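## Task

Get the bolts and the battery into the steel pan, with no other object in it. They must stay there on their own without a gripper holding them, settle shortly after you stop, and both grippers must open and withdraw at the end.

## Robot and tools

ROBOT AND FRAMES. Two arms, left_arm and right_arm, sit at the back edge of a table. All positions are reported in one scene frame. Its origin is on the tabletop midway between the arms, +x runs forward over the table, +z is up, and left_arm is on the +y side. The arm names do not refer to sides of a camera picture. The left base is at (+0.006, +0.248, 0) m with quat_wxyz (+0.999, 0, 0, +0.042). The right base is at (+0.004, -0.300, 0) m with quat_wxyz (+0.999, 0, 0, -0.042). Each gripper has its own axes: the fingers point along its +z, and they close and open along its y. The reported end_effector_position is the spot between the finger pads, roughly 1 cm short of the tips. It can be inaccurate, more so when the arm is stretched out. Joint limits in rad: waist -2.618 to 3.054, shoulder 0 to 3.142, elbow 0 to 3.142, wrist pitch and wrist yaw -1.571 to 1.571, wrist roll -2.094 to 2.094. Each arm also carries a wrist camera mount near the gripper that can collide with things.

execute_actions(actions). actions is a list of actions, run in order. Each action is a table of at most 15 rows, and each row lasts one control step of 1/30 s. If there are fewer rows, the last row repeats until 15 steps (0.5 s) are used. A row is always 14 numbers in [-1, 1]: for left_arm dx, dy, dz, rx, ry, rz, opening, then the same seven for right_arm. dx to rz are an offset, not a pose. They are measured in that gripper's own axes from its measured pose when the action began; for the first action of a call, that is the last pose a result printed. Every row in the action uses that same starting pose, not the row before it. Scale: 1.0 is 0.6 m for dx, dy, dz and 180 degrees for the rotation vector rx, ry, rz. opening is absolute, not an offset: +1 is fully open (0.094 m), -1 is shut. An empty list returns the state and images without moving anything.

Per step the controller limits each commanded pose to 70 mm and 16 degrees from the gripper's current pose. When the arm cannot meet both position and orientation, position wins. After an action the arm travels only as far as its last clipped pose, so a long reach needs several actions. Arms tend to end a centimetre or more low and can keep sinking under zero offsets. To keep an arm still, send the correction back to its desired pose in the first call of a reply, then zeros in later calls, aiming higher if it still sags.

move(target, speed, blocking). target is a single 14-number row in the same layout as above. Its offsets are taken from the pose in the latest result that shows one, in gripper axes. Each gripper follows a straight line toward its target; both arms finish together, taking 0.5 to 10 s and stopping short if 10 s is not enough. The path does not avoid objects or the other arm. speed is in m/s, 0.002 to 0.5, default 0.25; turning may go up to twice that in rad/s. The gripper can lag, wander and exceed the speed, mainly with a near-straight arm. Openings are applied when the move begins. The result adds a move: line with the ending (done, off_target, moving, held, fault) and any limits: paced means the target was clipped; held means a safety check paused steps, after which the arm may jump ahead fast. Each gripper's distance to its target is listed too. With blocking=false you get a result after 0.5 s while motion continues; call wait or stop before sending any new action or move.

wait(seconds), 0 to 10: lets time pass with the last commands held; it returns early if a move finishes. stop(): brakes a running move (needs stopping distance; fingers keep moving). zoom_image(camera, region): camera is cam_head_left or cam_head_right, region is [x0, y0, x1, y1] pixels from the top-left, at most 504 by 504. read_manual(section): returns licence text only. finished_scene(scene): scene is 1 or 2; it ends that scene for good and reports success.

RESULTS. The state line lists each gripper's position in metres and quat_wxyz. Hand target lines show where the controller is now steering each gripper. A pose unreachable line means a clearance check altered or blocked that arm's command. grip_measured is the finger opening on the same -1 to +1 scale you command; the last Joint positions value is the opening in metres. Readings may be off by about 1 mm per gripper. Joint torques include offsets and friction, so treat them loosely. Both head cameras are 504x504, mounted high behind the table (about x -0.2, z 0.87) looking down; their calibration is close but not exact.

GRASPING. To hold something, command an opening below grip_measured: about 0.03 lower for a firm grip, less for a gentle one. Pad force tops out near 50 to 62 N and is weaker on very thin parts. Parts you hold may occasionally be tugged, and loose ones pushed.

CAUTIONS. Do not knock or drop anything off the table. Keep the arms from striking or pressing on each other. Approach contacts slowly and do not aim far past the surface, since speed and overshoot raise the force. Avoid drops, slams and hard pushes. Holding loads heats motors: MOTOR HOT appears at 75 °C, 90 °C pauses that arm for 10 s, and 100 °C makes it go limp and fall; such faults appear as FAULT lines. The robot keeps its last command while you think, so long replies leave it holding. Less robot time, smooth motion and low effort are better. Before finishing, open the grippers, lift clear and let everything settle.

Each tool is called after "Emit:" by a JSON object that holds its "fn" and its "kwargs", one argument or row to a line.

## Session

Emit:
{"fn": "execute_actions", "kwargs": {
  "actions": []
}}

Scene clock: 0.00 s.
left_arm: end_effector_position=(+0.4447, +0.5000, +0.2241) grip_measured=+1.000 end_effector_quat_wxyz=(-0.533, +0.797, -0.282, +0.043) | right_arm: end_effector_position=(+0.1124, +0.0918, +0.2169) grip_measured=+1.000 end_effector_quat_wxyz=(-0.180, +0.685, -0.705, +0.034)
Joint positions: left_arm=[ 0.189  1.803  1.431 -0.266 -0.768 -1.787  0.094] | right_arm=[ 1.5    1.896  1.989 -1.408  0.269 -0.161  0.094]
Joint velocities: left_arm=[ 0.002 -0.022  0.017 -0.095 -0.11  -0.022  0.   ] | right_arm=[ 0.007 -0.002 -0.002  0.022 -0.095 -0.007  0.   ]
Joint torques (N m, as the arm reports them, + toward a larger angle): no reading
Motor temperatures (°C, as the motors report them): left_arm=[27 25 28 26 27 26] | right_arm=[25 28 26 25 26 27]
Hand target (left_arm): +0.442, +0.500, +0.221; -0.529, +0.798, -0.287, +0.034
Hand target (right_arm): +0.113, +0.092, +0.222; -0.186, +0.683, -0.706, +0.030

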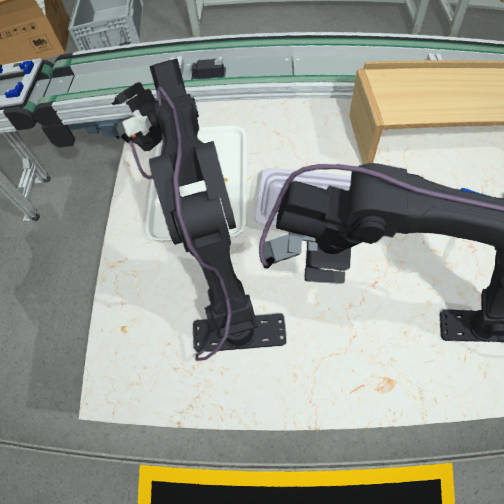

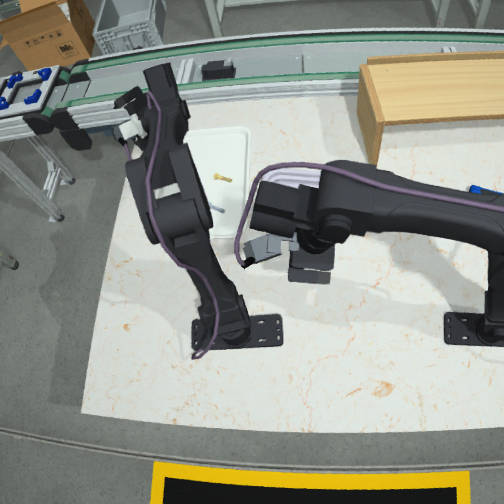

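Emit:
{"fn": "move", "kwargs": {
  "target": [-0.61,0.2,-0.2,-0.282,0.24,0.252,1,0.18,0.31,-0.14,0,0,0,1]
}}

Scene clock: 15.50 s.
left_arm: end_effector_position=(+0.0445, +0.5622, +0.2473) grip_measured=+1.000 end_effector_quat_wxyz=(+0.090, -0.700, +0.705, +0.073) | right_arm: end_effector_position=(-0.0947, -0.0074, +0.2157) grip_measured=+1.000 end_effector_quat_wxyz=(-0.179, +0.689, -0.702, +0.019)
Joint positions: left_arm=[ 1.36   1.614  1.811 -1.536 -0.005 -0.12   0.094] | right_arm=[ 2.182  1.676  1.723 -1.563  0.359  0.535  0.094]
Joint velocities: left_arm=[-0.007 -0.007  0.022 -0.154  0.051 -0.037  0.   ] | right_arm=[ 0.012  0.002 -0.002 -0.095 -0.037  0.037  0.   ]
Joint torques (N m, as the arm reports them, + toward a larger angle): left_arm=[ 0.26 -8.07  6.29  0.73 -0.13  0.02] | right_arm=[  0.48 -10.97   3.44   0.39   0.34   0.13]
Motor temperatures (°C, as the motors report them): left_arm=[27 27 29 27 27 26] | right_arm=[25 30 26 25 26 27]
Hand target (left_arm): +0.042, +0.555, +0.255; -0.090, +0.698, -0.706, -0.078
Hand target (right_arm): -0.089, -0.015, +0.220; -0.186, +0.686, -0.703, +0.020
Off the commanded pose (left_arm): 0.015 m, 13 deg.
Off the commanded pose (right_arm): 0.013 m, 2 deg.
joint sent to its limit (left arm) — the command would take joint 4 (wrist pitch) past its lower limit, so that joint was sent only as far as its limit.
joint sent to its limit (right arm) — the command would take joint 4 (wrist pitch) past its lower limit, so that joint was sent only as far as its limit.
move: off_target (left_arm, right_arm)

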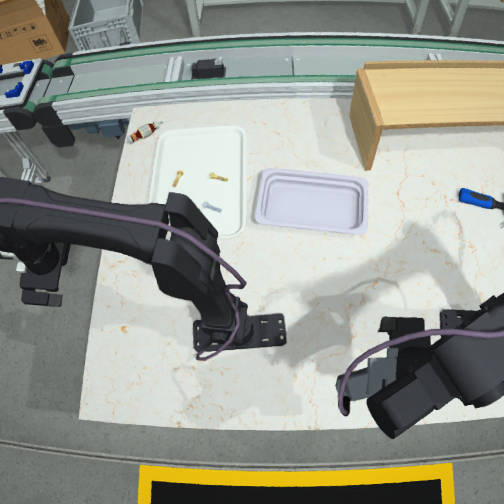

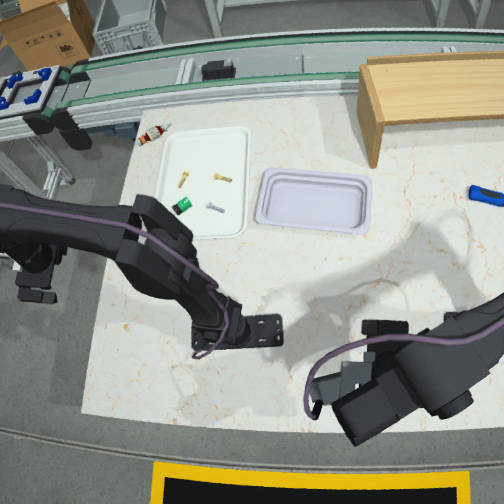

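Emit:
{"fn": "zoom_image", "kwargs": {
  "camera": "cam_head_right",
  "region": [130, 110, 270, 250]
}}

Emit:
{"fn": "zoom_image", "kwargs": {
  "camera": "cam_head_left",
  "region": [120, 110, 260, 250]
}}

Region (130, 110, 270, 250) of cam_head_right's 504x504 image, scaled by 3.600, with more detail than that image has.

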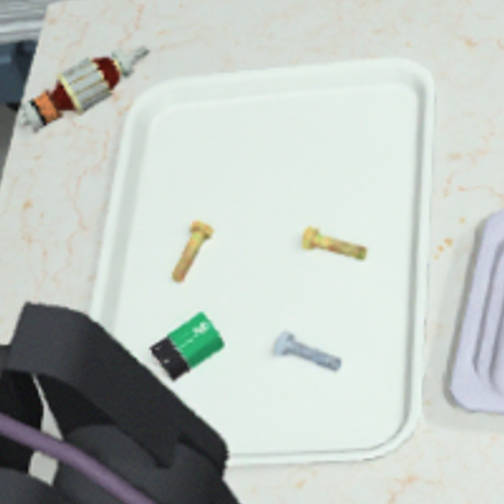

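Region (120, 110, 260, 250) of cam_head_left's 504x504 image, scaled by 3.600, with more detail than that image has.

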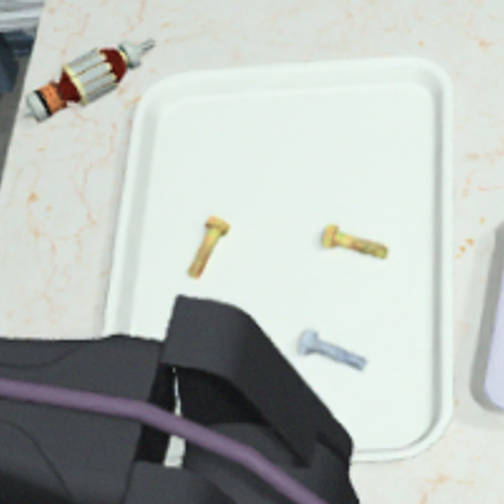

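Emit:
{"fn": "move", "kwargs": {
  "target": [0.465,-0.443,0.205,0.01,0.074,0.147,-0.3,0,0,0,0,0,0,1],
  "speed": 0.35
}}

Emit:
{"fn": "zoom_image", "kwargs": {
  "camera": "cam_head_right",
  "region": [130, 110, 270, 250]
}}

Scene clock: 40.93 s.
left_arm: end_effector_position=(+0.3148, +0.3099, +0.0722) grip_measured=-0.297 end_effector_quat_wxyz=(-0.005, -0.518, +0.855, -0.006) | right_arm: end_effector_position=(-0.0947, -0.0074, +0.2157) grip_measured=+1.000 end_effector_quat_wxyz=(-0.179, +0.689, -0.702, +0.019)
Joint positions: left_arm=[ 0.12   1.764  1.295 -1.107  0.015 -0.886  0.033] | right_arm=[ 2.182  1.676  1.723 -1.563  0.359  0.536  0.094]
Joint velocities: left_arm=[ 0.012  0.002 -0.017  0.037  0.066 -0.037 -0.   ] | right_arm=[-0.012  0.007  0.012  0.007 -0.007 -0.022  0.   ]
Joint torques (N m, as the arm reports them, + toward a larger angle): left_arm=[-0.04 -7.56  7.43  0.6  -0.03 -0.1 ] | right_arm=[ 0.03 -7.95  5.15  0.53  0.2   0.  ]
Motor temperatures (°C, as the motors report them): left_arm=[27 27 30 27 27 26] | right_arm=[25 31 26 25 26 27]
Hand target (left_arm): +0.324, +0.312, +0.076; +0.009, -0.521, +0.853, -0.011
Hand target (right_arm): -0.095, -0.007, +0.216; -0.179, +0.689, -0.702, +0.019
Off the commanded pose (left_arm): 0.007 m, 1 deg.
Off the commanded pose (right_arm): 0.000 m, 0 deg.
move: done

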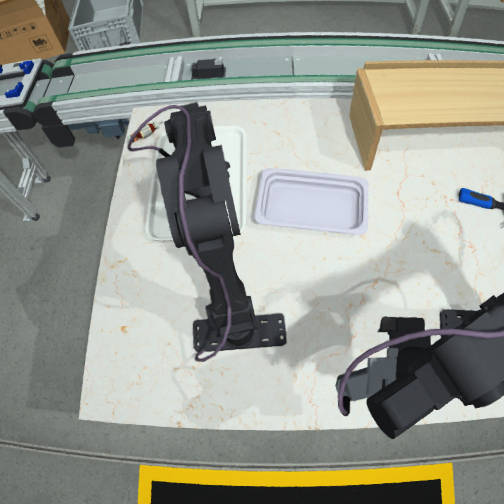

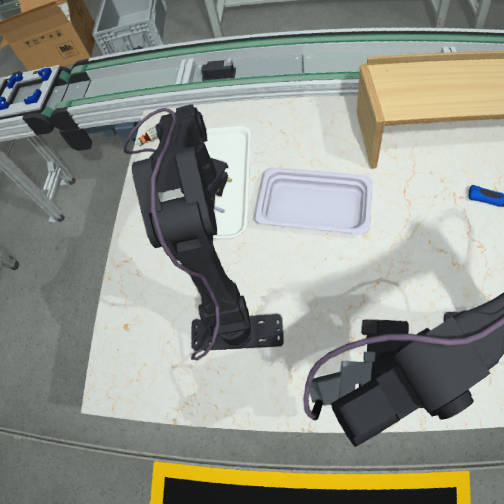

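Region (130, 110, 270, 250) of cam_head_right's 504x504 image, scaled by 3.600, with more detail than that image has.

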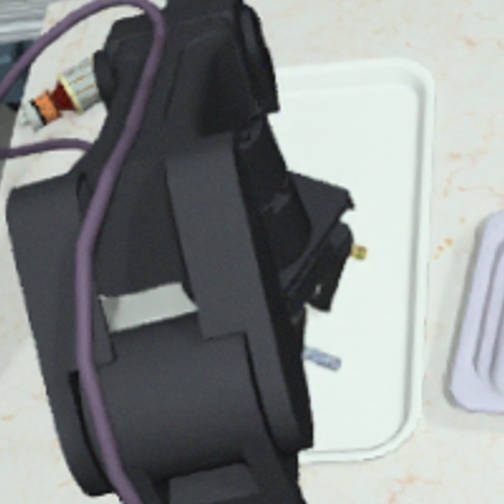

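Emit:
{"fn": "move", "kwargs": {
  "target": [-0.007,0.008,0.09,0,0,0,0.05,0,0,0,0,0,0,1],
  "speed": 0.08
}}

Emit:
{"fn": "zoom_image", "kwargs": {
  "camera": "cam_head_right",
  "region": [130, 110, 270, 250]
}}

Scene clock: 46.57 s.
left_arm: end_effector_position=(+0.3160, +0.3120, +0.0254) grip_measured=+0.047 end_effector_quat_wxyz=(+0.003, -0.516, +0.856, -0.009) | right_arm: end_effector_position=(-0.0947, -0.0074, +0.2157) grip_measured=+1.000 end_effector_quat_wxyz=(-0.179, +0.689, -0.702, +0.019)
Joint positions: left_arm=[ 0.126  1.812  1.159 -0.907  0.015 -0.876  0.049] | right_arm=[ 2.182  1.676  1.723 -1.563  0.359  0.536  0.094]
Joint velocities: left_arm=[-0.007  0.017  0.002  0.007  0.022 -0.037 -0.   ] | right_arm=[-0.022 -0.012 -0.007  0.022  0.037 -0.022  0.   ]
Joint torques (N m, as the arm reports them, + toward a larger angle): left_arm=[ 0.85 -6.94  4.33  0.61 -0.03  0.02] | right_arm=[ 0.03 -7.95  5.18  0.52  0.2   0.  ]
Motor temperatures (°C, as the motors report them): left_arm=[27 27 30 26 27 26] | right_arm=[25 31 27 25 26 27]
Hand target (left_arm): +0.311, +0.314, +0.018; -0.005, -0.518, +0.855, -0.006
Hand target (right_arm): -0.095, -0.007, +0.216; -0.179, +0.689, -0.702, +0.019
Off the commanded pose (left_arm): 0.009 m, 1 deg.
Off the commanded pose (right_arm): 0.000 m, 0 deg.
move: done

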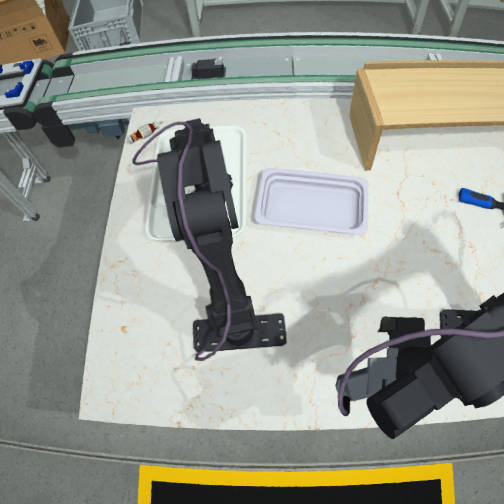

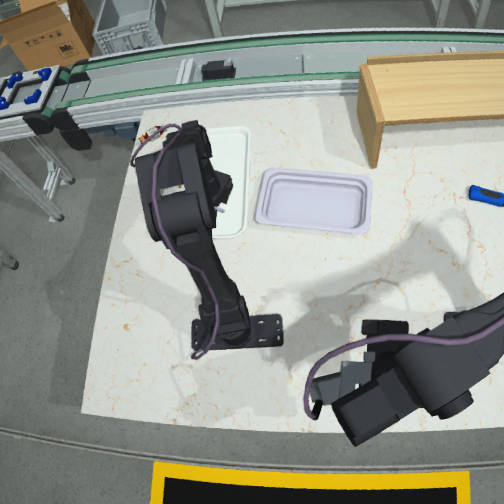

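Region (130, 110, 270, 250) of cam_head_right's 504x504 image, scaled by 3.600, with more detail than that image has.

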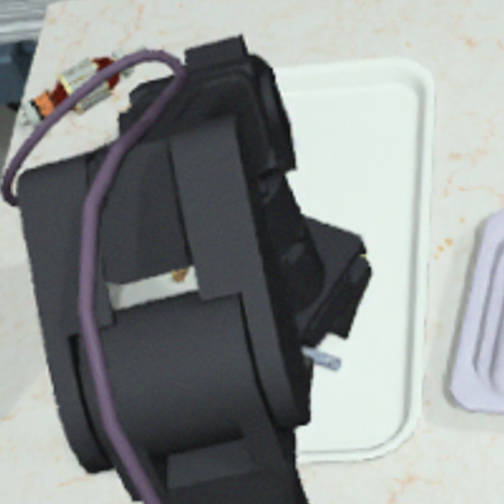

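Plausible. Lower more.

Emit:
{"fn": "move", "kwargs": {
  "target": [0,0.004,0.028,0,0,0,0.05,0,0,0,0,0,0,1],
  "speed": 0.04
}}

Emit:
{"fn": "move", "kwargs": {
  "target": [0,0,0,0,0,0,-1,0,0,0,0,0,0,1]
}}

Emit:
{"fn": "zoom_image", "kwargs": {
  "camera": "cam_head_right",
  "region": [130, 110, 270, 250]
}}

Scene clock: 50.03 s.
left_arm: end_effector_position=(+0.3192, +0.3127, +0.0189) grip_measured=+0.047 end_effector_quat_wxyz=(+0.015, -0.516, +0.856, -0.013) | right_arm: end_effector_position=(-0.0947, -0.0074, +0.2157) grip_measured=+1.000 end_effector_quat_wxyz=(-0.179, +0.689, -0.702, +0.019)
Joint positions: left_arm=[ 0.126  1.812  1.13  -0.853  0.015 -0.876  0.049] | right_arm=[ 2.182  1.676  1.723 -1.563  0.359  0.536  0.094]
Joint velocities: left_arm=[-0.007  0.007  0.007 -0.022 -0.007 -0.095  0.001] | right_arm=[-0.012  0.012  0.002 -0.022 -0.007  0.022  0.   ]
Joint torques (N m, as the arm reports them, + toward a larger angle): left_arm=[ 0.34 -6.38  4.22  0.66 -0.03  0.01] | right_arm=[ 0.02 -7.98  5.13  0.52  0.19  0.  ]
Motor temperatures (°C, as the motors report them): left_arm=[27 27 30 26 27 26] | right_arm=[25 31 27 25 26 27]
Hand target (left_arm): +0.314, +0.313, +0.009; +0.002, -0.516, +0.856, -0.009
Hand target (right_arm): -0.095, -0.007, +0.216; -0.179, +0.689, -0.702, +0.019
Off the commanded pose (left_arm): 0.012 m, 1 deg.
Off the commanded pose (right_arm): 0.000 m, 0 deg.
move: off_target (left_arm)

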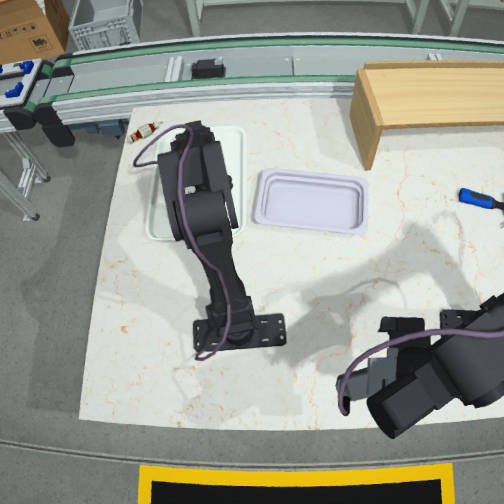

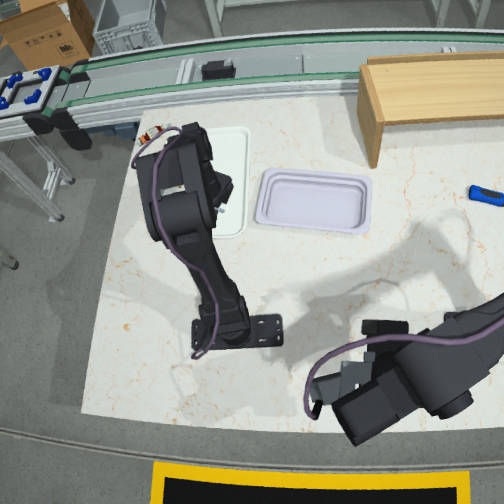

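Scene clock: 50.53 s.
left_arm: end_effector_position=(+0.3192, +0.3126, +0.0189) grip_measured=-0.868 end_effector_quat_wxyz=(+0.015, -0.516, +0.856, -0.013) | right_arm: end_effector_position=(-0.0947, -0.0074, +0.2157) grip_measured=+1.000 end_effector_quat_wxyz=(-0.179, +0.689, -0.702, +0.019)
Joint positions: left_arm=[ 0.126  1.812  1.13  -0.853  0.016 -0.876  0.006] | right_arm=[ 2.182  1.676  1.723 -1.563  0.359  0.536  0.094]
Joint velocities: left_arm=[-0.012 -0.002 -0.007  0.11   0.007  0.022  0.   ] | right_arm=[0.017 0.007 0.007 0.022 0.022 0.007 0.   ]
Joint torques (N m, as the arm reports them, + toward a larger angle): left_arm=[ 0.07 -7.96  5.57  0.57 -0.03 -0.03] | right_arm=[ 0.03 -7.96  5.16  0.52  0.2   0.  ]
Motor temperatures (°C, as the motors report them): left_arm=[27 27 30 26 27 26] | right_arm=[25 31 27 25 26 27]
Hand target (left_arm): +0.319, +0.313, +0.019; +0.015, -0.516, +0.856, -0.013
Hand target (right_arm): -0.095, -0.007, +0.216; -0.179, +0.689, -0.702, +0.019
Off the commanded pose (left_arm): 0.000 m, 0 deg.
Off the commanded pose (right_arm): 0.000 m, 0 deg.
move: done

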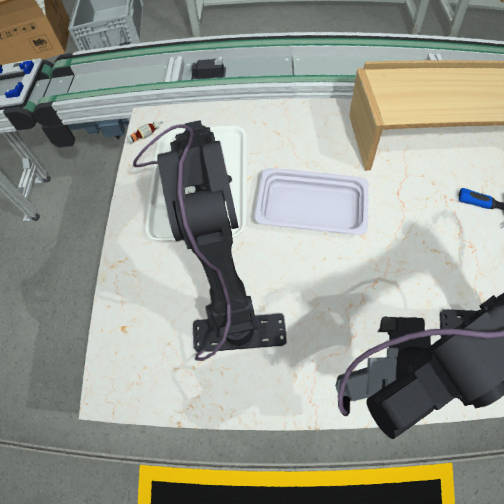

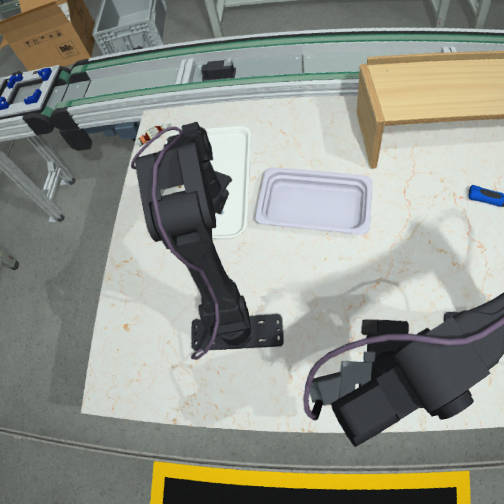

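Region (130, 110, 270, 250) of cam_head_right's 504x504 image, scaled by 3.600, with more detail than that image has.

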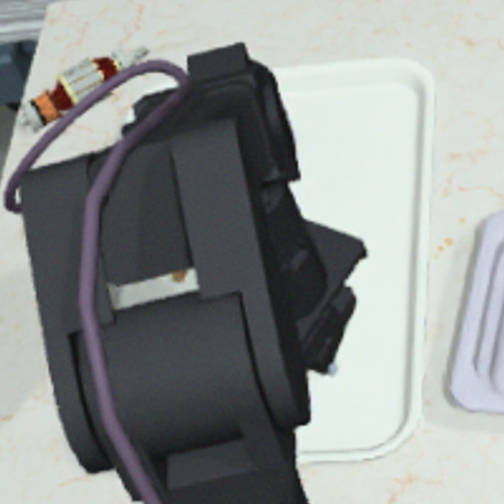

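Emit:
{"fn": "move", "kwargs": {
  "target": [0,0,-0.14,0,0,0,-1,0,0,0,0,0,0,1]
}}

Emit:
{"fn": "move", "kwargs": {
  "target": [0.368,-0.195,0,0,0,0,-1,0,0,0,0,0,0,1]
}}

Emit:
{"fn": "zoom_image", "kwargs": {
  "camera": "cam_head_right",
  "region": [220, 100, 400, 280]
}}

Scene clock: 54.67 s.
left_arm: end_effector_position=(+0.3182, +0.3124, +0.0991) grip_measured=-0.868 end_effector_quat_wxyz=(+0.017, -0.516, +0.856, -0.014) | right_arm: end_effector_position=(-0.0947, -0.0074, +0.2157) grip_measured=+1.000 end_effector_quat_wxyz=(-0.179, +0.689, -0.702, +0.019)
Joint positions: left_arm=[ 0.126  1.718  1.349 -1.161  0.016 -0.875  0.006] | right_arm=[ 2.182  1.676  1.723 -1.563  0.359  0.536  0.094]
Joint velocities: left_arm=[-0.012 -0.002  0.007 -0.022 -0.007  0.066  0.   ] | right_arm=[-0.002  0.017  0.002 -0.022  0.022 -0.066  0.   ]
Joint torques (N m, as the arm reports them, + toward a larger angle): left_arm=[ 0.58 -7.74  7.13  0.4  -0.03  0.03] | right_arm=[ 0.02 -7.94  5.12  0.52  0.19  0.  ]
Motor temperatures (°C, as the motors report them): left_arm=[27 27 30 26 27 26] | right_arm=[25 31 27 25 26 27]
Hand target (left_arm): +0.317, +0.314, +0.103; +0.015, -0.516, +0.856, -0.013
Hand target (right_arm): -0.095, -0.007, +0.216; -0.179, +0.689, -0.702, +0.019
Off the commanded pose (left_arm): 0.004 m, 0 deg.
Off the commanded pose (right_arm): 0.000 m, 0 deg.
move: done

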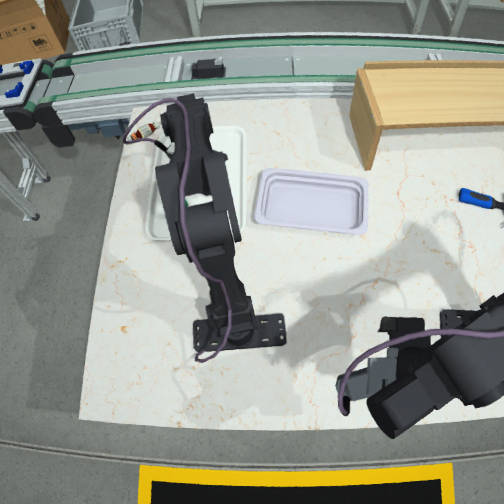

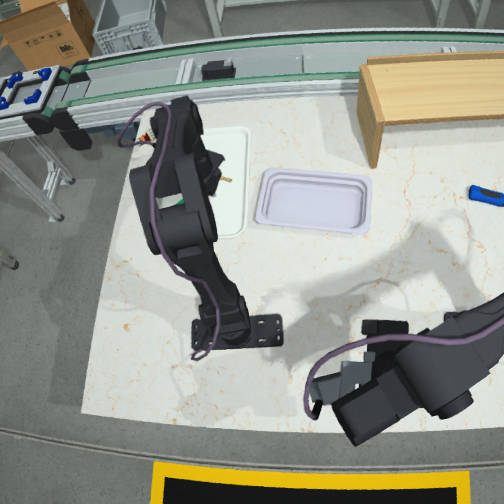

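Scene clock: 56.30 s.
left_arm: end_effector_position=(+0.3198, +0.0544, +0.1027) grip_measured=-0.868 end_effector_quat_wxyz=(+0.013, -0.511, +0.859, -0.031) | right_arm: end_effector_position=(-0.0947, -0.0074, +0.2157) grip_measured=+1.000 end_effector_quat_wxyz=(-0.179, +0.689, -0.702, +0.019)
Joint positions: left_arm=[-0.636  1.882  1.565 -1.188  0.005 -1.626  0.006] | right_arm=[ 2.182  1.676  1.723 -1.563  0.359  0.536  0.094]
Joint velocities: left_arm=[-0.002 -0.002 -0.022 -0.022  0.051 -0.022 -0.001] | right_arm=[-0.012 -0.022 -0.002 -0.022  0.007  0.007  0.   ]
Joint torques (N m, as the arm reports them, + toward a larger angle): left_arm=[ 0.37 -8.08  7.85  0.41 -0.14 -0.09] | right_arm=[ 0.02 -7.94  5.15  0.53  0.19  0.01]
Motor temperatures (°C, as the motors report them): left_arm=[27 28 30 26 27 26] | right_arm=[25 31 27 25 26 27]
Hand target (left_arm): +0.322, +0.057, +0.104; +0.014, -0.516, +0.856, -0.022
Hand target (right_arm): -0.095, -0.007, +0.216; -0.179, +0.689, -0.702, +0.019
Off the commanded pose (left_arm): 0.008 m, 2 deg.
Off the commanded pose (right_arm): 0.000 m, 0 deg.
move: done

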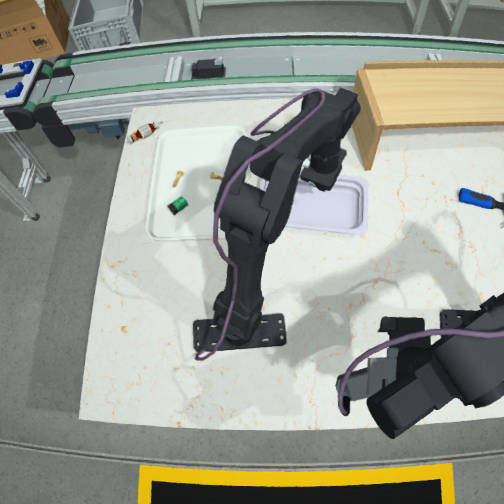

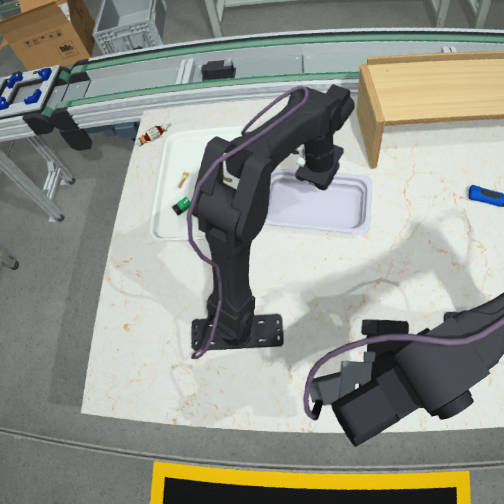

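Region (220, 100, 400, 280) of cam_head_right's 504x504 image, scaled by 2.800, with more detail than that image has.

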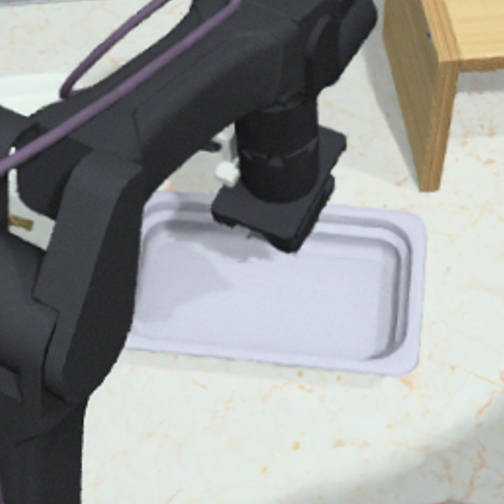

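Emit:
{"fn": "move", "kwargs": {
  "target": [0,0,0.13,0,0,0,-1,0,0,0,0,0,0,1],
  "speed": 0.12
}}

Emit:
{"fn": "move", "kwargs": {
  "target": [0,0,0,0,0,0,-0.3,0,0,0,0,0,0,1]
}}

Emit:
{"fn": "move", "kwargs": {
  "target": [0,0,-0.12,0,0,0,0.05,0,0,0,0,0,0,1]
}}

Emit:
{"fn": "move", "kwargs": {
  "target": [-0.447,0.078,0.067,-0.021,0,-0.053,0.05,0,0,0,0,0,0,1]
}}

Scene clock: 63.70 s.
left_arm: end_effector_position=(+0.3259, +0.0507, +0.0310) grip_measured=-0.868 end_effector_quat_wxyz=(+0.016, -0.512, +0.858, -0.036) | right_arm: end_effector_position=(-0.0947, -0.0074, +0.2157) grip_measured=+1.000 end_effector_quat_wxyz=(-0.179, +0.689, -0.702, +0.019)
Joint positions: left_arm=[-0.636  1.954  1.371 -0.908  0.005 -1.629  0.006] | right_arm=[ 2.182  1.676  1.723 -1.563  0.359  0.536  0.094]
Joint velocities: left_arm=[-0.007 -0.012  0.002 -0.037 -0.037 -0.022 -0.001] | right_arm=[-0.012  0.007  0.002  0.037 -0.007  0.066  0.   ]
Joint torques (N m, as the arm reports them, + toward a larger angle): left_arm=[-0.17 -8.92  4.77  0.72 -0.04 -0.04] | right_arm=[ 0.02 -7.96  5.18  0.53  0.2   0.  ]
Motor temperatures (°C, as the motors report them): left_arm=[27 28 30 26 27 26] | right_arm=[25 31 27 25 26 27]
Hand target (left_arm): +0.323, +0.051, +0.025; +0.013, -0.511, +0.859, -0.031
Hand target (right_arm): -0.095, -0.007, +0.216; -0.179, +0.689, -0.702, +0.019
Off the commanded pose (left_arm): 0.006 m, 1 deg.
Off the commanded pose (right_arm): 0.000 m, 0 deg.
move: done

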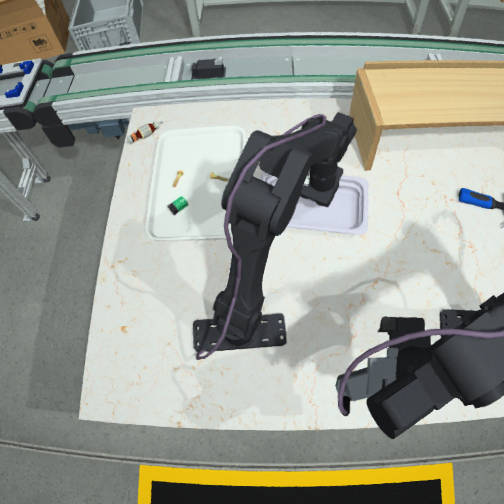

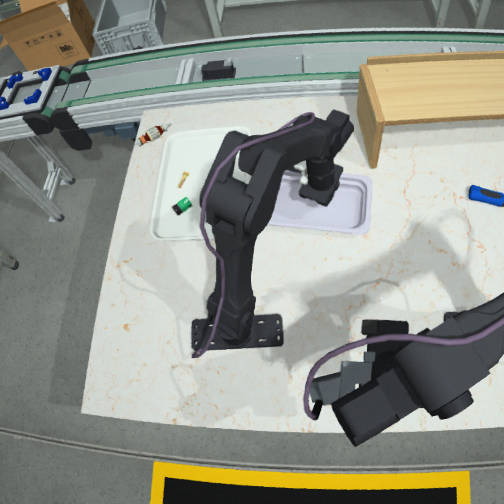

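Scene clock: 64.20 s.
left_arm: end_effector_position=(+0.3259, +0.0507, +0.0310) grip_measured=-0.303 end_effector_quat_wxyz=(+0.016, -0.512, +0.858, -0.036) | right_arm: end_effector_position=(-0.0947, -0.0074, +0.2157) grip_measured=+1.000 end_effector_quat_wxyz=(-0.179, +0.689, -0.702, +0.019)
Joint positions: left_arm=[-0.636  1.954  1.371 -0.908  0.005 -1.629  0.033] | right_arm=[ 2.182  1.676  1.723 -1.563  0.359  0.536  0.094]
Joint velocities: left_arm=[-0.002  0.002  0.007 -0.007  0.007 -0.051 -0.   ] | right_arm=[-0.007 -0.007 -0.002 -0.037  0.11  -0.022  0.   ]
Joint torques (N m, as the arm reports them, + toward a larger angle): left_arm=[ 0.07 -9.54  5.85  0.66 -0.04 -0.04] | right_arm=[ 0.05 -7.96  5.15  0.52  0.19  0.01]
Motor temperatures (°C, as the motors report them): left_arm=[27 28 30 26 27 26] | right_arm=[25 31 27 25 26 27]
Hand target (left_arm): +0.326, +0.051, +0.031; +0.016, -0.512, +0.858, -0.036
Hand target (right_arm): -0.095, -0.007, +0.216; -0.179, +0.689, -0.702, +0.019
Off the commanded pose (left_arm): 0.000 m, 0 deg.
Off the commanded pose (right_arm): 0.000 m, 0 deg.
move: done

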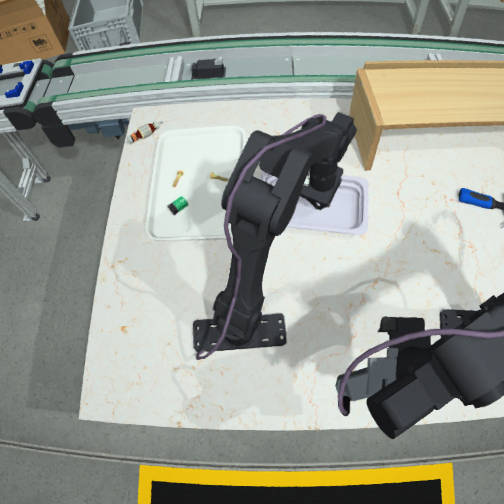

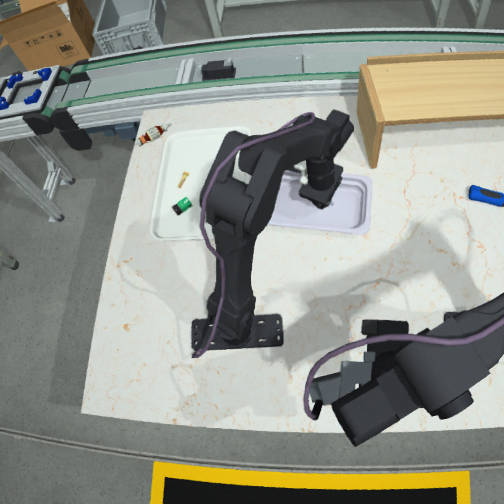

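Scene clock: 65.27 s.
left_arm: end_effector_position=(+0.3239, +0.0519, +0.1006) grip_measured=+0.047 end_effector_quat_wxyz=(+0.019, -0.512, +0.858, -0.042) | right_arm: end_effector_position=(-0.0947, -0.0074, +0.2157) grip_measured=+1.000 end_effector_quat_wxyz=(-0.179, +0.689, -0.702, +0.019)
Joint positions: left_arm=[-0.636  1.876  1.547 -1.149  0.005 -1.629  0.049] | right_arm=[ 2.182  1.676  1.723 -1.563  0.359  0.536  0.094]
Joint velocities: left_arm=[-0.027  0.007 -0.012 -0.037  0.007 -0.037 -0.001] | right_arm=[-0.012 -0.007 -0.012  0.022  0.007  0.037  0.   ]
Joint torques (N m, as the arm reports them, + toward a larger angle): left_arm=[ 0.3  -8.93  7.21  0.45 -0.04  0.  ] | right_arm=[ 0.02 -7.97  5.14  0.52  0.19  0.01]
Motor temperatures (°C, as the motors report them): left_arm=[27 28 30 26 27 26] | right_arm=[25 31 27 25 26 27]
Hand target (left_arm): +0.322, +0.054, +0.103; +0.016, -0.512, +0.858, -0.037
Hand target (right_arm): -0.095, -0.007, +0.216; -0.179, +0.689, -0.702, +0.019
Off the commanded pose (left_arm): 0.004 m, 1 deg.
Off the commanded pose (right_arm): 0.000 m, 0 deg.
move: done

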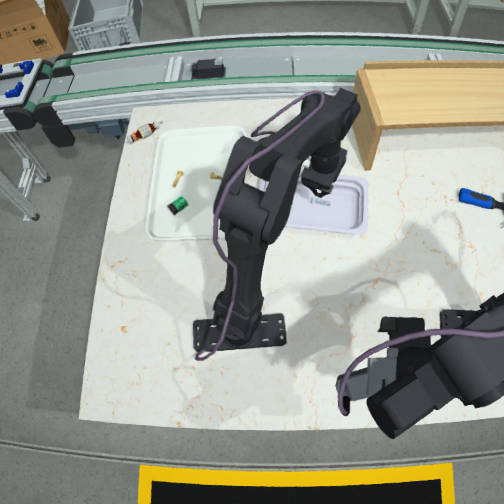

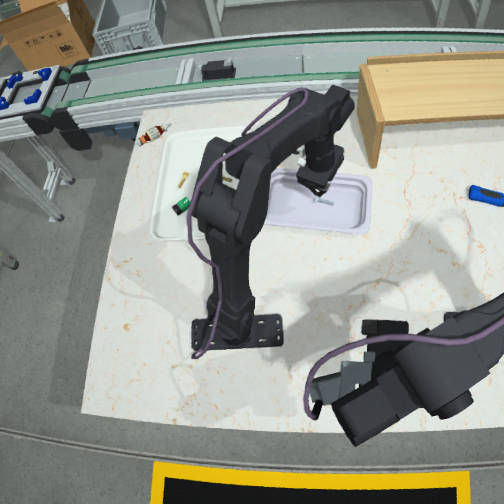

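Scene clock: 66.93 s.
left_arm: end_effector_position=(+0.4088, +0.3162, +0.0513) grip_measured=+0.047 end_effector_quat_wxyz=(+0.008, -0.587, +0.810, -0.012) | right_arm: end_effector_position=(-0.0947, -0.0074, +0.2157) grip_measured=+1.000 end_effector_quat_wxyz=(-0.179, +0.689, -0.702, +0.019)
Joint positions: left_arm=[ 0.089  2.106  1.682 -1.123  0.016 -1.082  0.049] | right_arm=[ 2.182  1.676  1.723 -1.563  0.359  0.536  0.094]
Joint velocities: left_arm=[ 0.002 -0.012 -0.012 -0.007  0.007  0.007  0.   ] | right_arm=[ 0.002 -0.007 -0.012  0.051  0.007  0.037  0.   ]
Joint torques (N m, as the arm reports them, + toward a larger angle): left_arm=[-0.35 -9.88  7.61  0.33 -0.06  0.07] | right_arm=[ 0.01 -7.97  5.12  0.52  0.19  0.  ]
Motor temperatures (°C, as the motors report them): left_arm=[27 28 30 26 27 26] | right_arm=[25 31 27 25 26 27]
Hand target (left_arm): +0.409, +0.314, +0.051; +0.002, -0.581, +0.814, -0.009
Hand target (right_arm): -0.095, -0.007, +0.216; -0.179, +0.689, -0.702, +0.019
Off the commanded pose (left_arm): 0.010 m, 1 deg.
Off the commanded pose (right_arm): 0.000 m, 0 deg.
move: done

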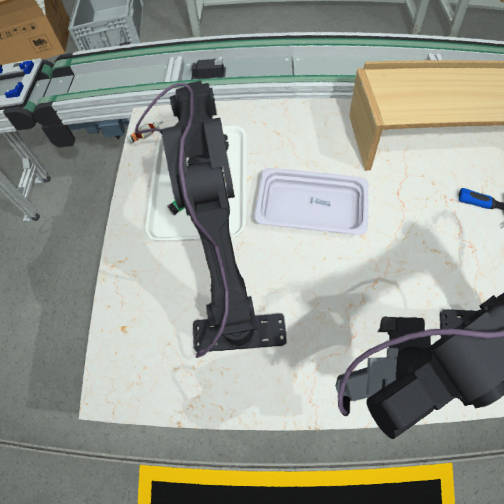

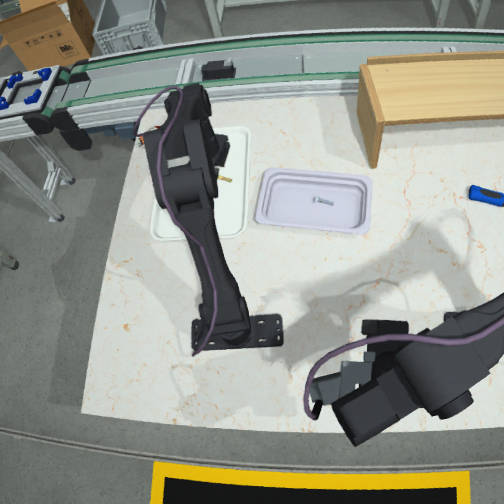

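Emit:
{"fn": "move", "kwargs": {
  "target": [0.012,0,0.066,0,0,0,0.05,0,0,0,0,0,0,1],
  "speed": 0.06
}}

Emit:
{"fn": "zoom_image", "kwargs": {
  "camera": "cam_head_right",
  "region": [130, 110, 270, 250]
}}

Scene clock: 69.77 s.
left_arm: end_effector_position=(+0.4107, +0.3125, +0.0217) grip_measured=+0.047 end_effector_quat_wxyz=(+0.016, -0.588, +0.809, -0.017) | right_arm: end_effector_position=(-0.0947, -0.0074, +0.2157) grip_measured=+1.000 end_effector_quat_wxyz=(-0.179, +0.689, -0.702, +0.019)
Joint positions: left_arm=[ 0.08   2.12   1.582 -0.988  0.016 -1.095  0.049] | right_arm=[ 2.182  1.676  1.723 -1.563  0.359  0.536  0.094]
Joint velocities: left_arm=[ 0.002  0.002 -0.017 -0.007  0.007 -0.066  0.   ] | right_arm=[-0.012 -0.012  0.007  0.007  0.022  0.022  0.   ]
Joint torques (N m, as the arm reports them, + toward a larger angle): left_arm=[-0.65 -9.86  4.54  0.69 -0.03 -0.09] | right_arm=[ 0.03 -8.    5.16  0.53  0.21  0.01]
Motor temperatures (°C, as the motors report them): left_arm=[27 28 30 26 27 26] | right_arm=[25 31 27 25 26 27]
Hand target (left_arm): +0.407, +0.308, +0.012; +0.007, -0.587, +0.810, -0.012
Hand target (right_arm): -0.095, -0.007, +0.216; -0.179, +0.689, -0.702, +0.019
Off the commanded pose (left_arm): 0.011 m, 1 deg.
Off the commanded pose (right_arm): 0.000 m, 0 deg.
move: off_target (left_arm)

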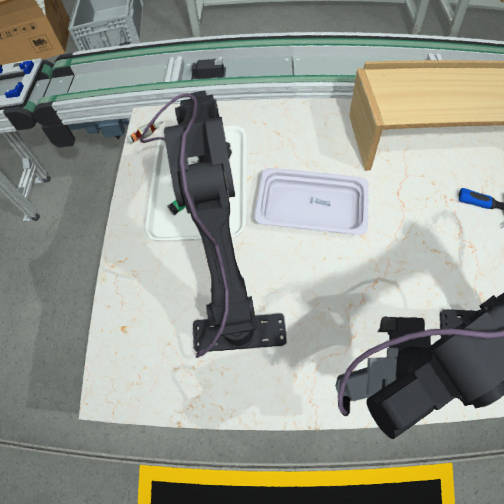

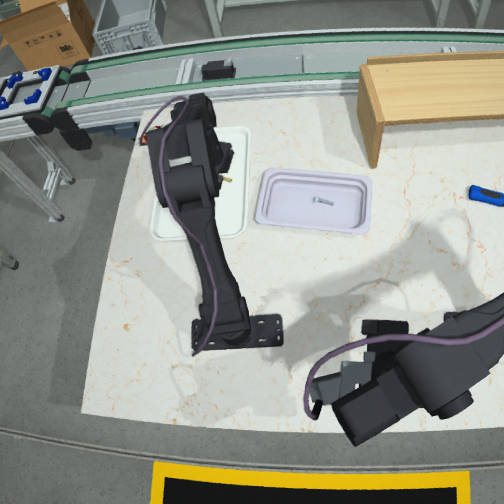

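Region (130, 110, 270, 250) of cam_head_right's 504x504 image, scaled by 3.600, with more detail than that image has.

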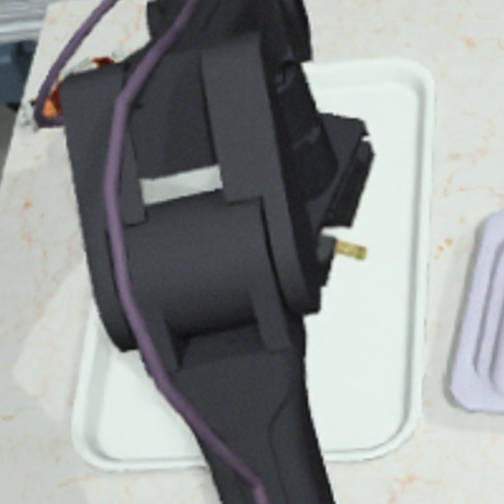

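Emit:
{"fn": "move", "kwargs": {
  "target": [0.012,0,0.022,0,0,0,0.05,0,0,0,0,0,0,1],
  "speed": 0.04
}}

Emit:
{"fn": "move", "kwargs": {
  "target": [0,0,0,0,0,0,-1,0,0,0,0,0,0,1]
}}

Emit:
{"fn": "zoom_image", "kwargs": {
  "camera": "cam_head_right",
  "region": [130, 110, 270, 250]
}}

Scene clock: 73.57 s.
left_arm: end_effector_position=(+0.4118, +0.3112, +0.0163) grip_measured=+0.047 end_effector_quat_wxyz=(+0.022, -0.590, +0.807, -0.018) | right_arm: end_effector_position=(-0.0947, -0.0074, +0.2157) grip_measured=+1.000 end_effector_quat_wxyz=(-0.179, +0.689, -0.702, +0.019)
Joint positions: left_arm=[ 0.075  2.12   1.559 -0.955  0.013 -1.105  0.049] | right_arm=[ 2.182  1.676  1.723 -1.563  0.359  0.536  0.094]
Joint velocities: left_arm=[ 0.007  0.012 -0.007  0.022  0.037 -0.022 -0.   ] | right_arm=[-0.007  0.002 -0.017  0.022 -0.037 -0.022  0.   ]
Joint torques (N m, as the arm reports them, + toward a larger angle): left_arm=[ -0.84 -10.53   4.05   0.81  -0.01  -0.09] | right_arm=[ 0.01 -7.95  5.14  0.53  0.19  0.  ]
Motor temperatures (°C, as the motors report them): left_arm=[27 28 30 26 27 26] | right_arm=[25 31 27 25 26 27]
Hand target (left_arm): +0.409, +0.305, +0.009; +0.016, -0.588, +0.808, -0.017
Hand target (right_arm): -0.095, -0.007, +0.216; -0.179, +0.689, -0.702, +0.019
Off the commanded pose (left_arm): 0.010 m, 1 deg.
Off the commanded pose (right_arm): 0.000 m, 0 deg.
move: done

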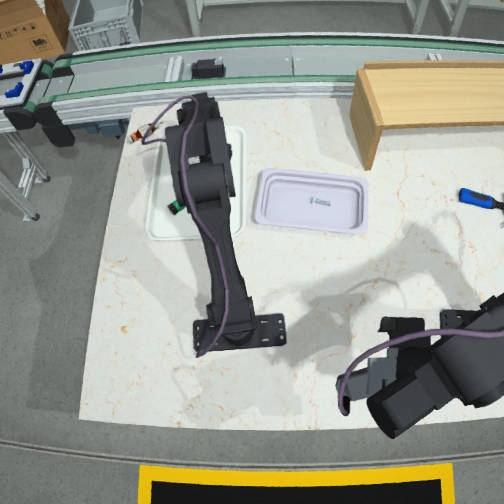

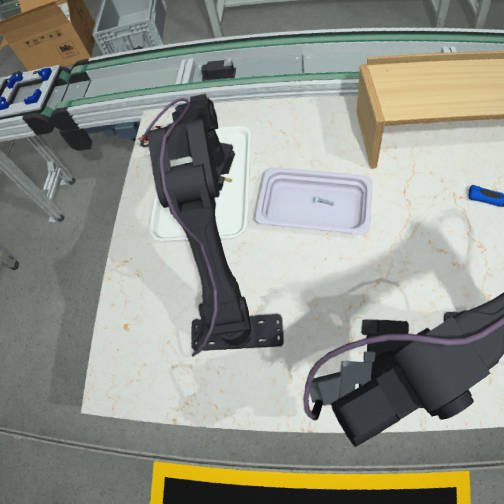

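Scene clock: 74.07 s.
left_arm: end_effector_position=(+0.4119, +0.3112, +0.0163) grip_measured=-0.846 end_effector_quat_wxyz=(+0.022, -0.590, +0.807, -0.018) | right_arm: end_effector_position=(-0.0947, -0.0074, +0.2157) grip_measured=+1.000 end_effector_quat_wxyz=(-0.179, +0.689, -0.702, +0.019)
Joint positions: left_arm=[ 0.075  2.12   1.559 -0.955  0.013 -1.105  0.007] | right_arm=[ 2.182  1.676  1.723 -1.563  0.359  0.536  0.094]
Joint velocities: left_arm=[-0.002  0.002 -0.017  0.066  0.007 -0.066  0.001] | right_arm=[-0.027  0.012 -0.002 -0.037  0.022 -0.037  0.   ]
Joint torques (N m, as the arm reports them, + toward a larger angle): left_arm=[  0.08 -10.97   5.85   0.59  -0.04  -0.03] | right_arm=[ 0.   -7.97  5.15  0.53  0.19  0.  ]
Motor temperatures (°C, as the motors report them): left_arm=[27 29 30 26 27 26] | right_arm=[25 31 27 25 26 27]
Hand target (left_arm): +0.412, +0.311, +0.016; +0.022, -0.590, +0.807, -0.018
Hand target (right_arm): -0.095, -0.007, +0.216; -0.179, +0.689, -0.702, +0.019
Off the commanded pose (left_arm): 0.000 m, 0 deg.
Off the commanded pose (right_arm): 0.000 m, 0 deg.
move: done

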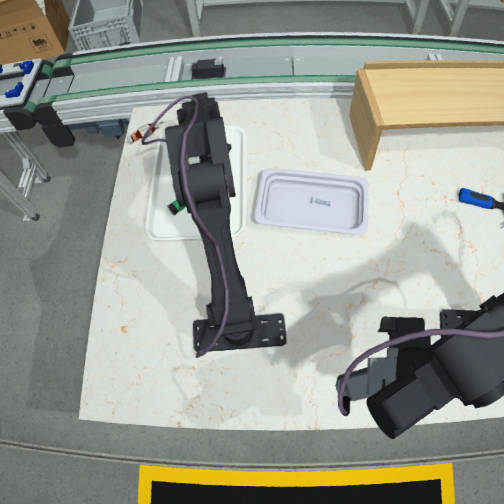

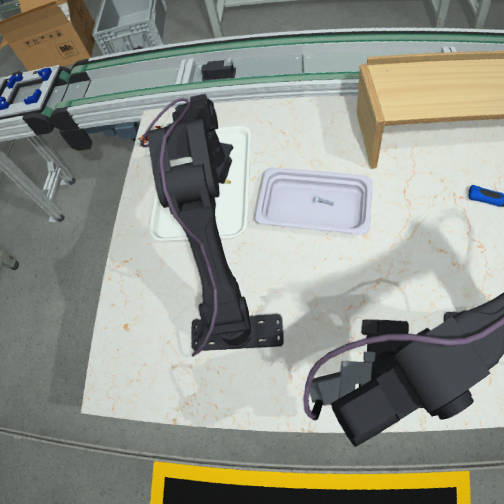

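Region (130, 110, 270, 250) of cam_head_right's 504x504 image, scaled by 3.600, with more detail than that image has.

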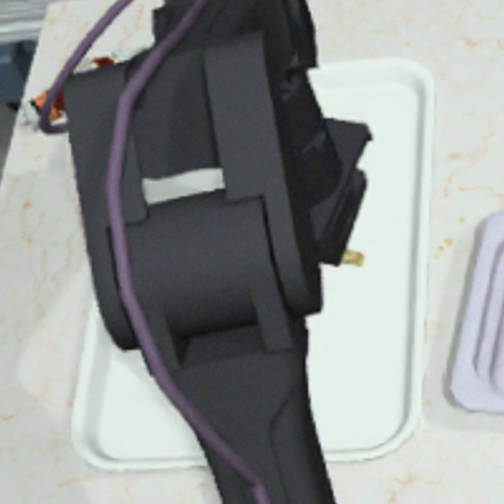

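Emit:
{"fn": "move", "kwargs": {
  "target": [0,0,-0.13,0,0,0,-1,0,0,0,0,0,0,1]
}}

Emit:
{"fn": "move", "kwargs": {
  "target": [0.36,0.03,0,0,0,0.483,-1,0,0,0,0,0,0,1],
  "speed": 0.4
}}

Scene clock: 78.83 s.
left_arm: end_effector_position=(+0.4105, +0.3109, +0.0928) grip_measured=-0.846 end_effector_quat_wxyz=(+0.027, -0.590, +0.807, -0.021) | right_arm: end_effector_position=(-0.0947, -0.0074, +0.2157) grip_measured=+1.000 end_effector_quat_wxyz=(-0.179, +0.689, -0.702, +0.019)
Joint positions: left_arm=[ 0.075  2.046  1.755 -1.212  0.013 -1.105  0.007] | right_arm=[ 2.182  1.676  1.723 -1.563  0.359  0.536  0.094]
Joint velocities: left_arm=[-0.007 -0.002  0.012 -0.022  0.037  0.022 -0.   ] | right_arm=[-0.007  0.002 -0.012  0.007 -0.081  0.007  0.   ]
Joint torques (N m, as the arm reports them, + toward a larger angle): left_arm=[  0.4  -10.31   7.15   0.43  -0.03   0.01] | right_arm=[ 0.01 -7.96  5.14  0.52  0.2   0.01]
Motor temperatures (°C, as the motors report them): left_arm=[27 29 30 26 27 26] | right_arm=[25 31 27 25 26 27]
Hand target (left_arm): +0.408, +0.312, +0.095; +0.022, -0.590, +0.807, -0.018
Hand target (right_arm): -0.095, -0.007, +0.216; -0.179, +0.689, -0.702, +0.019
Off the commanded pose (left_arm): 0.003 m, 1 deg.
Off the commanded pose (right_arm): 0.000 m, 0 deg.
move: done

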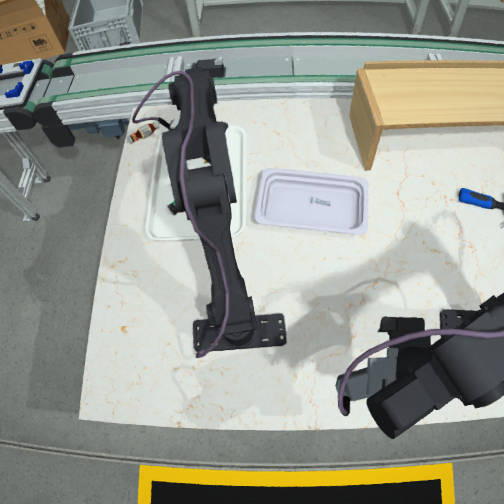

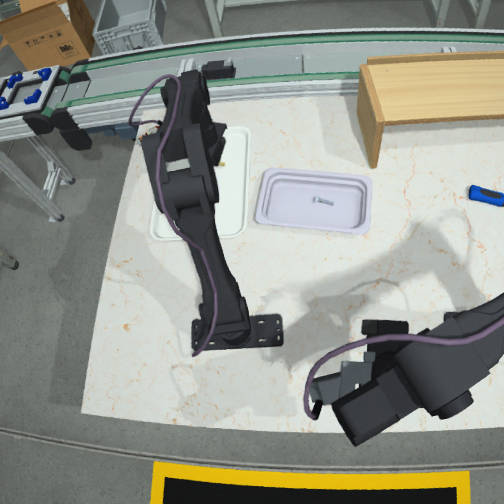

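Scene clock: 81.30 s.
left_arm: end_effector_position=(+0.3326, +0.1046, +0.0908) grip_measured=-0.846 end_effector_quat_wxyz=(+0.030, +0.121, +0.992, -0.004) | right_arm: end_effector_position=(-0.0947, -0.0074, +0.2157) grip_measured=+1.000 end_effector_quat_wxyz=(-0.179, +0.689, -0.702, +0.019)
Joint positions: left_arm=[-0.505  1.847  1.472 -1.136 -0.011 -0.178  0.007] | right_arm=[ 2.182  1.676  1.723 -1.563  0.359  0.536  0.094]
Joint velocities: left_arm=[ 0.012  0.002  0.002 -0.066  0.007  0.066  0.001] | right_arm=[ 0.002  0.002  0.002 -0.037 -0.007 -0.007  0.   ]
Joint torques (N m, as the arm reports them, + toward a larger angle): left_arm=[ -0.24 -10.2    4.63   0.74  -0.11   0.04] | right_arm=[ 0.02 -7.95  5.15  0.53  0.2   0.01]
Motor temperatures (°C, as the motors report them): left_arm=[27 29 30 26 27 26] | right_arm=[25 31 27 25 26 27]
Hand target (left_arm): +0.331, +0.105, +0.092; +0.036, +0.127, +0.991, -0.002
Hand target (right_arm): -0.095, -0.007, +0.216; -0.179, +0.689, -0.702, +0.019
Off the commanded pose (left_arm): 0.008 m, 1 deg.
Off the commanded pose (right_arm): 0.000 m, 0 deg.
move: done

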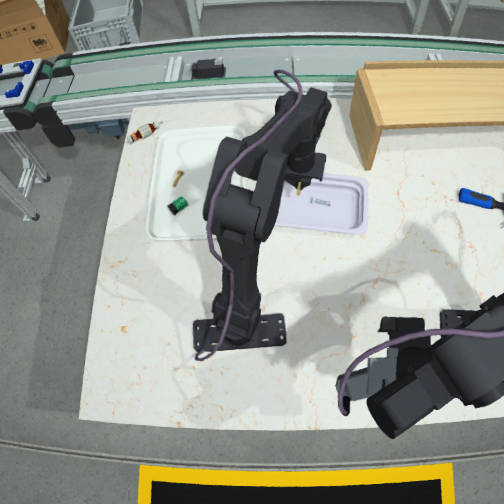

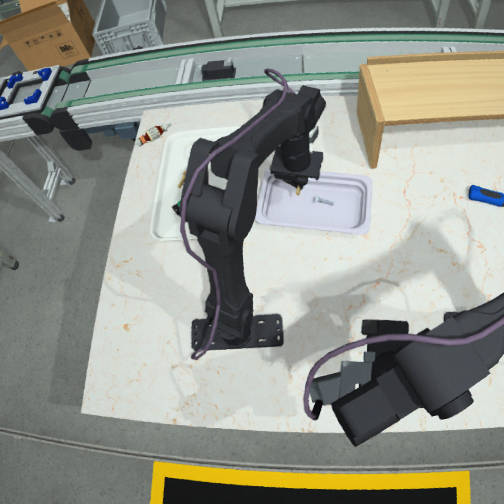

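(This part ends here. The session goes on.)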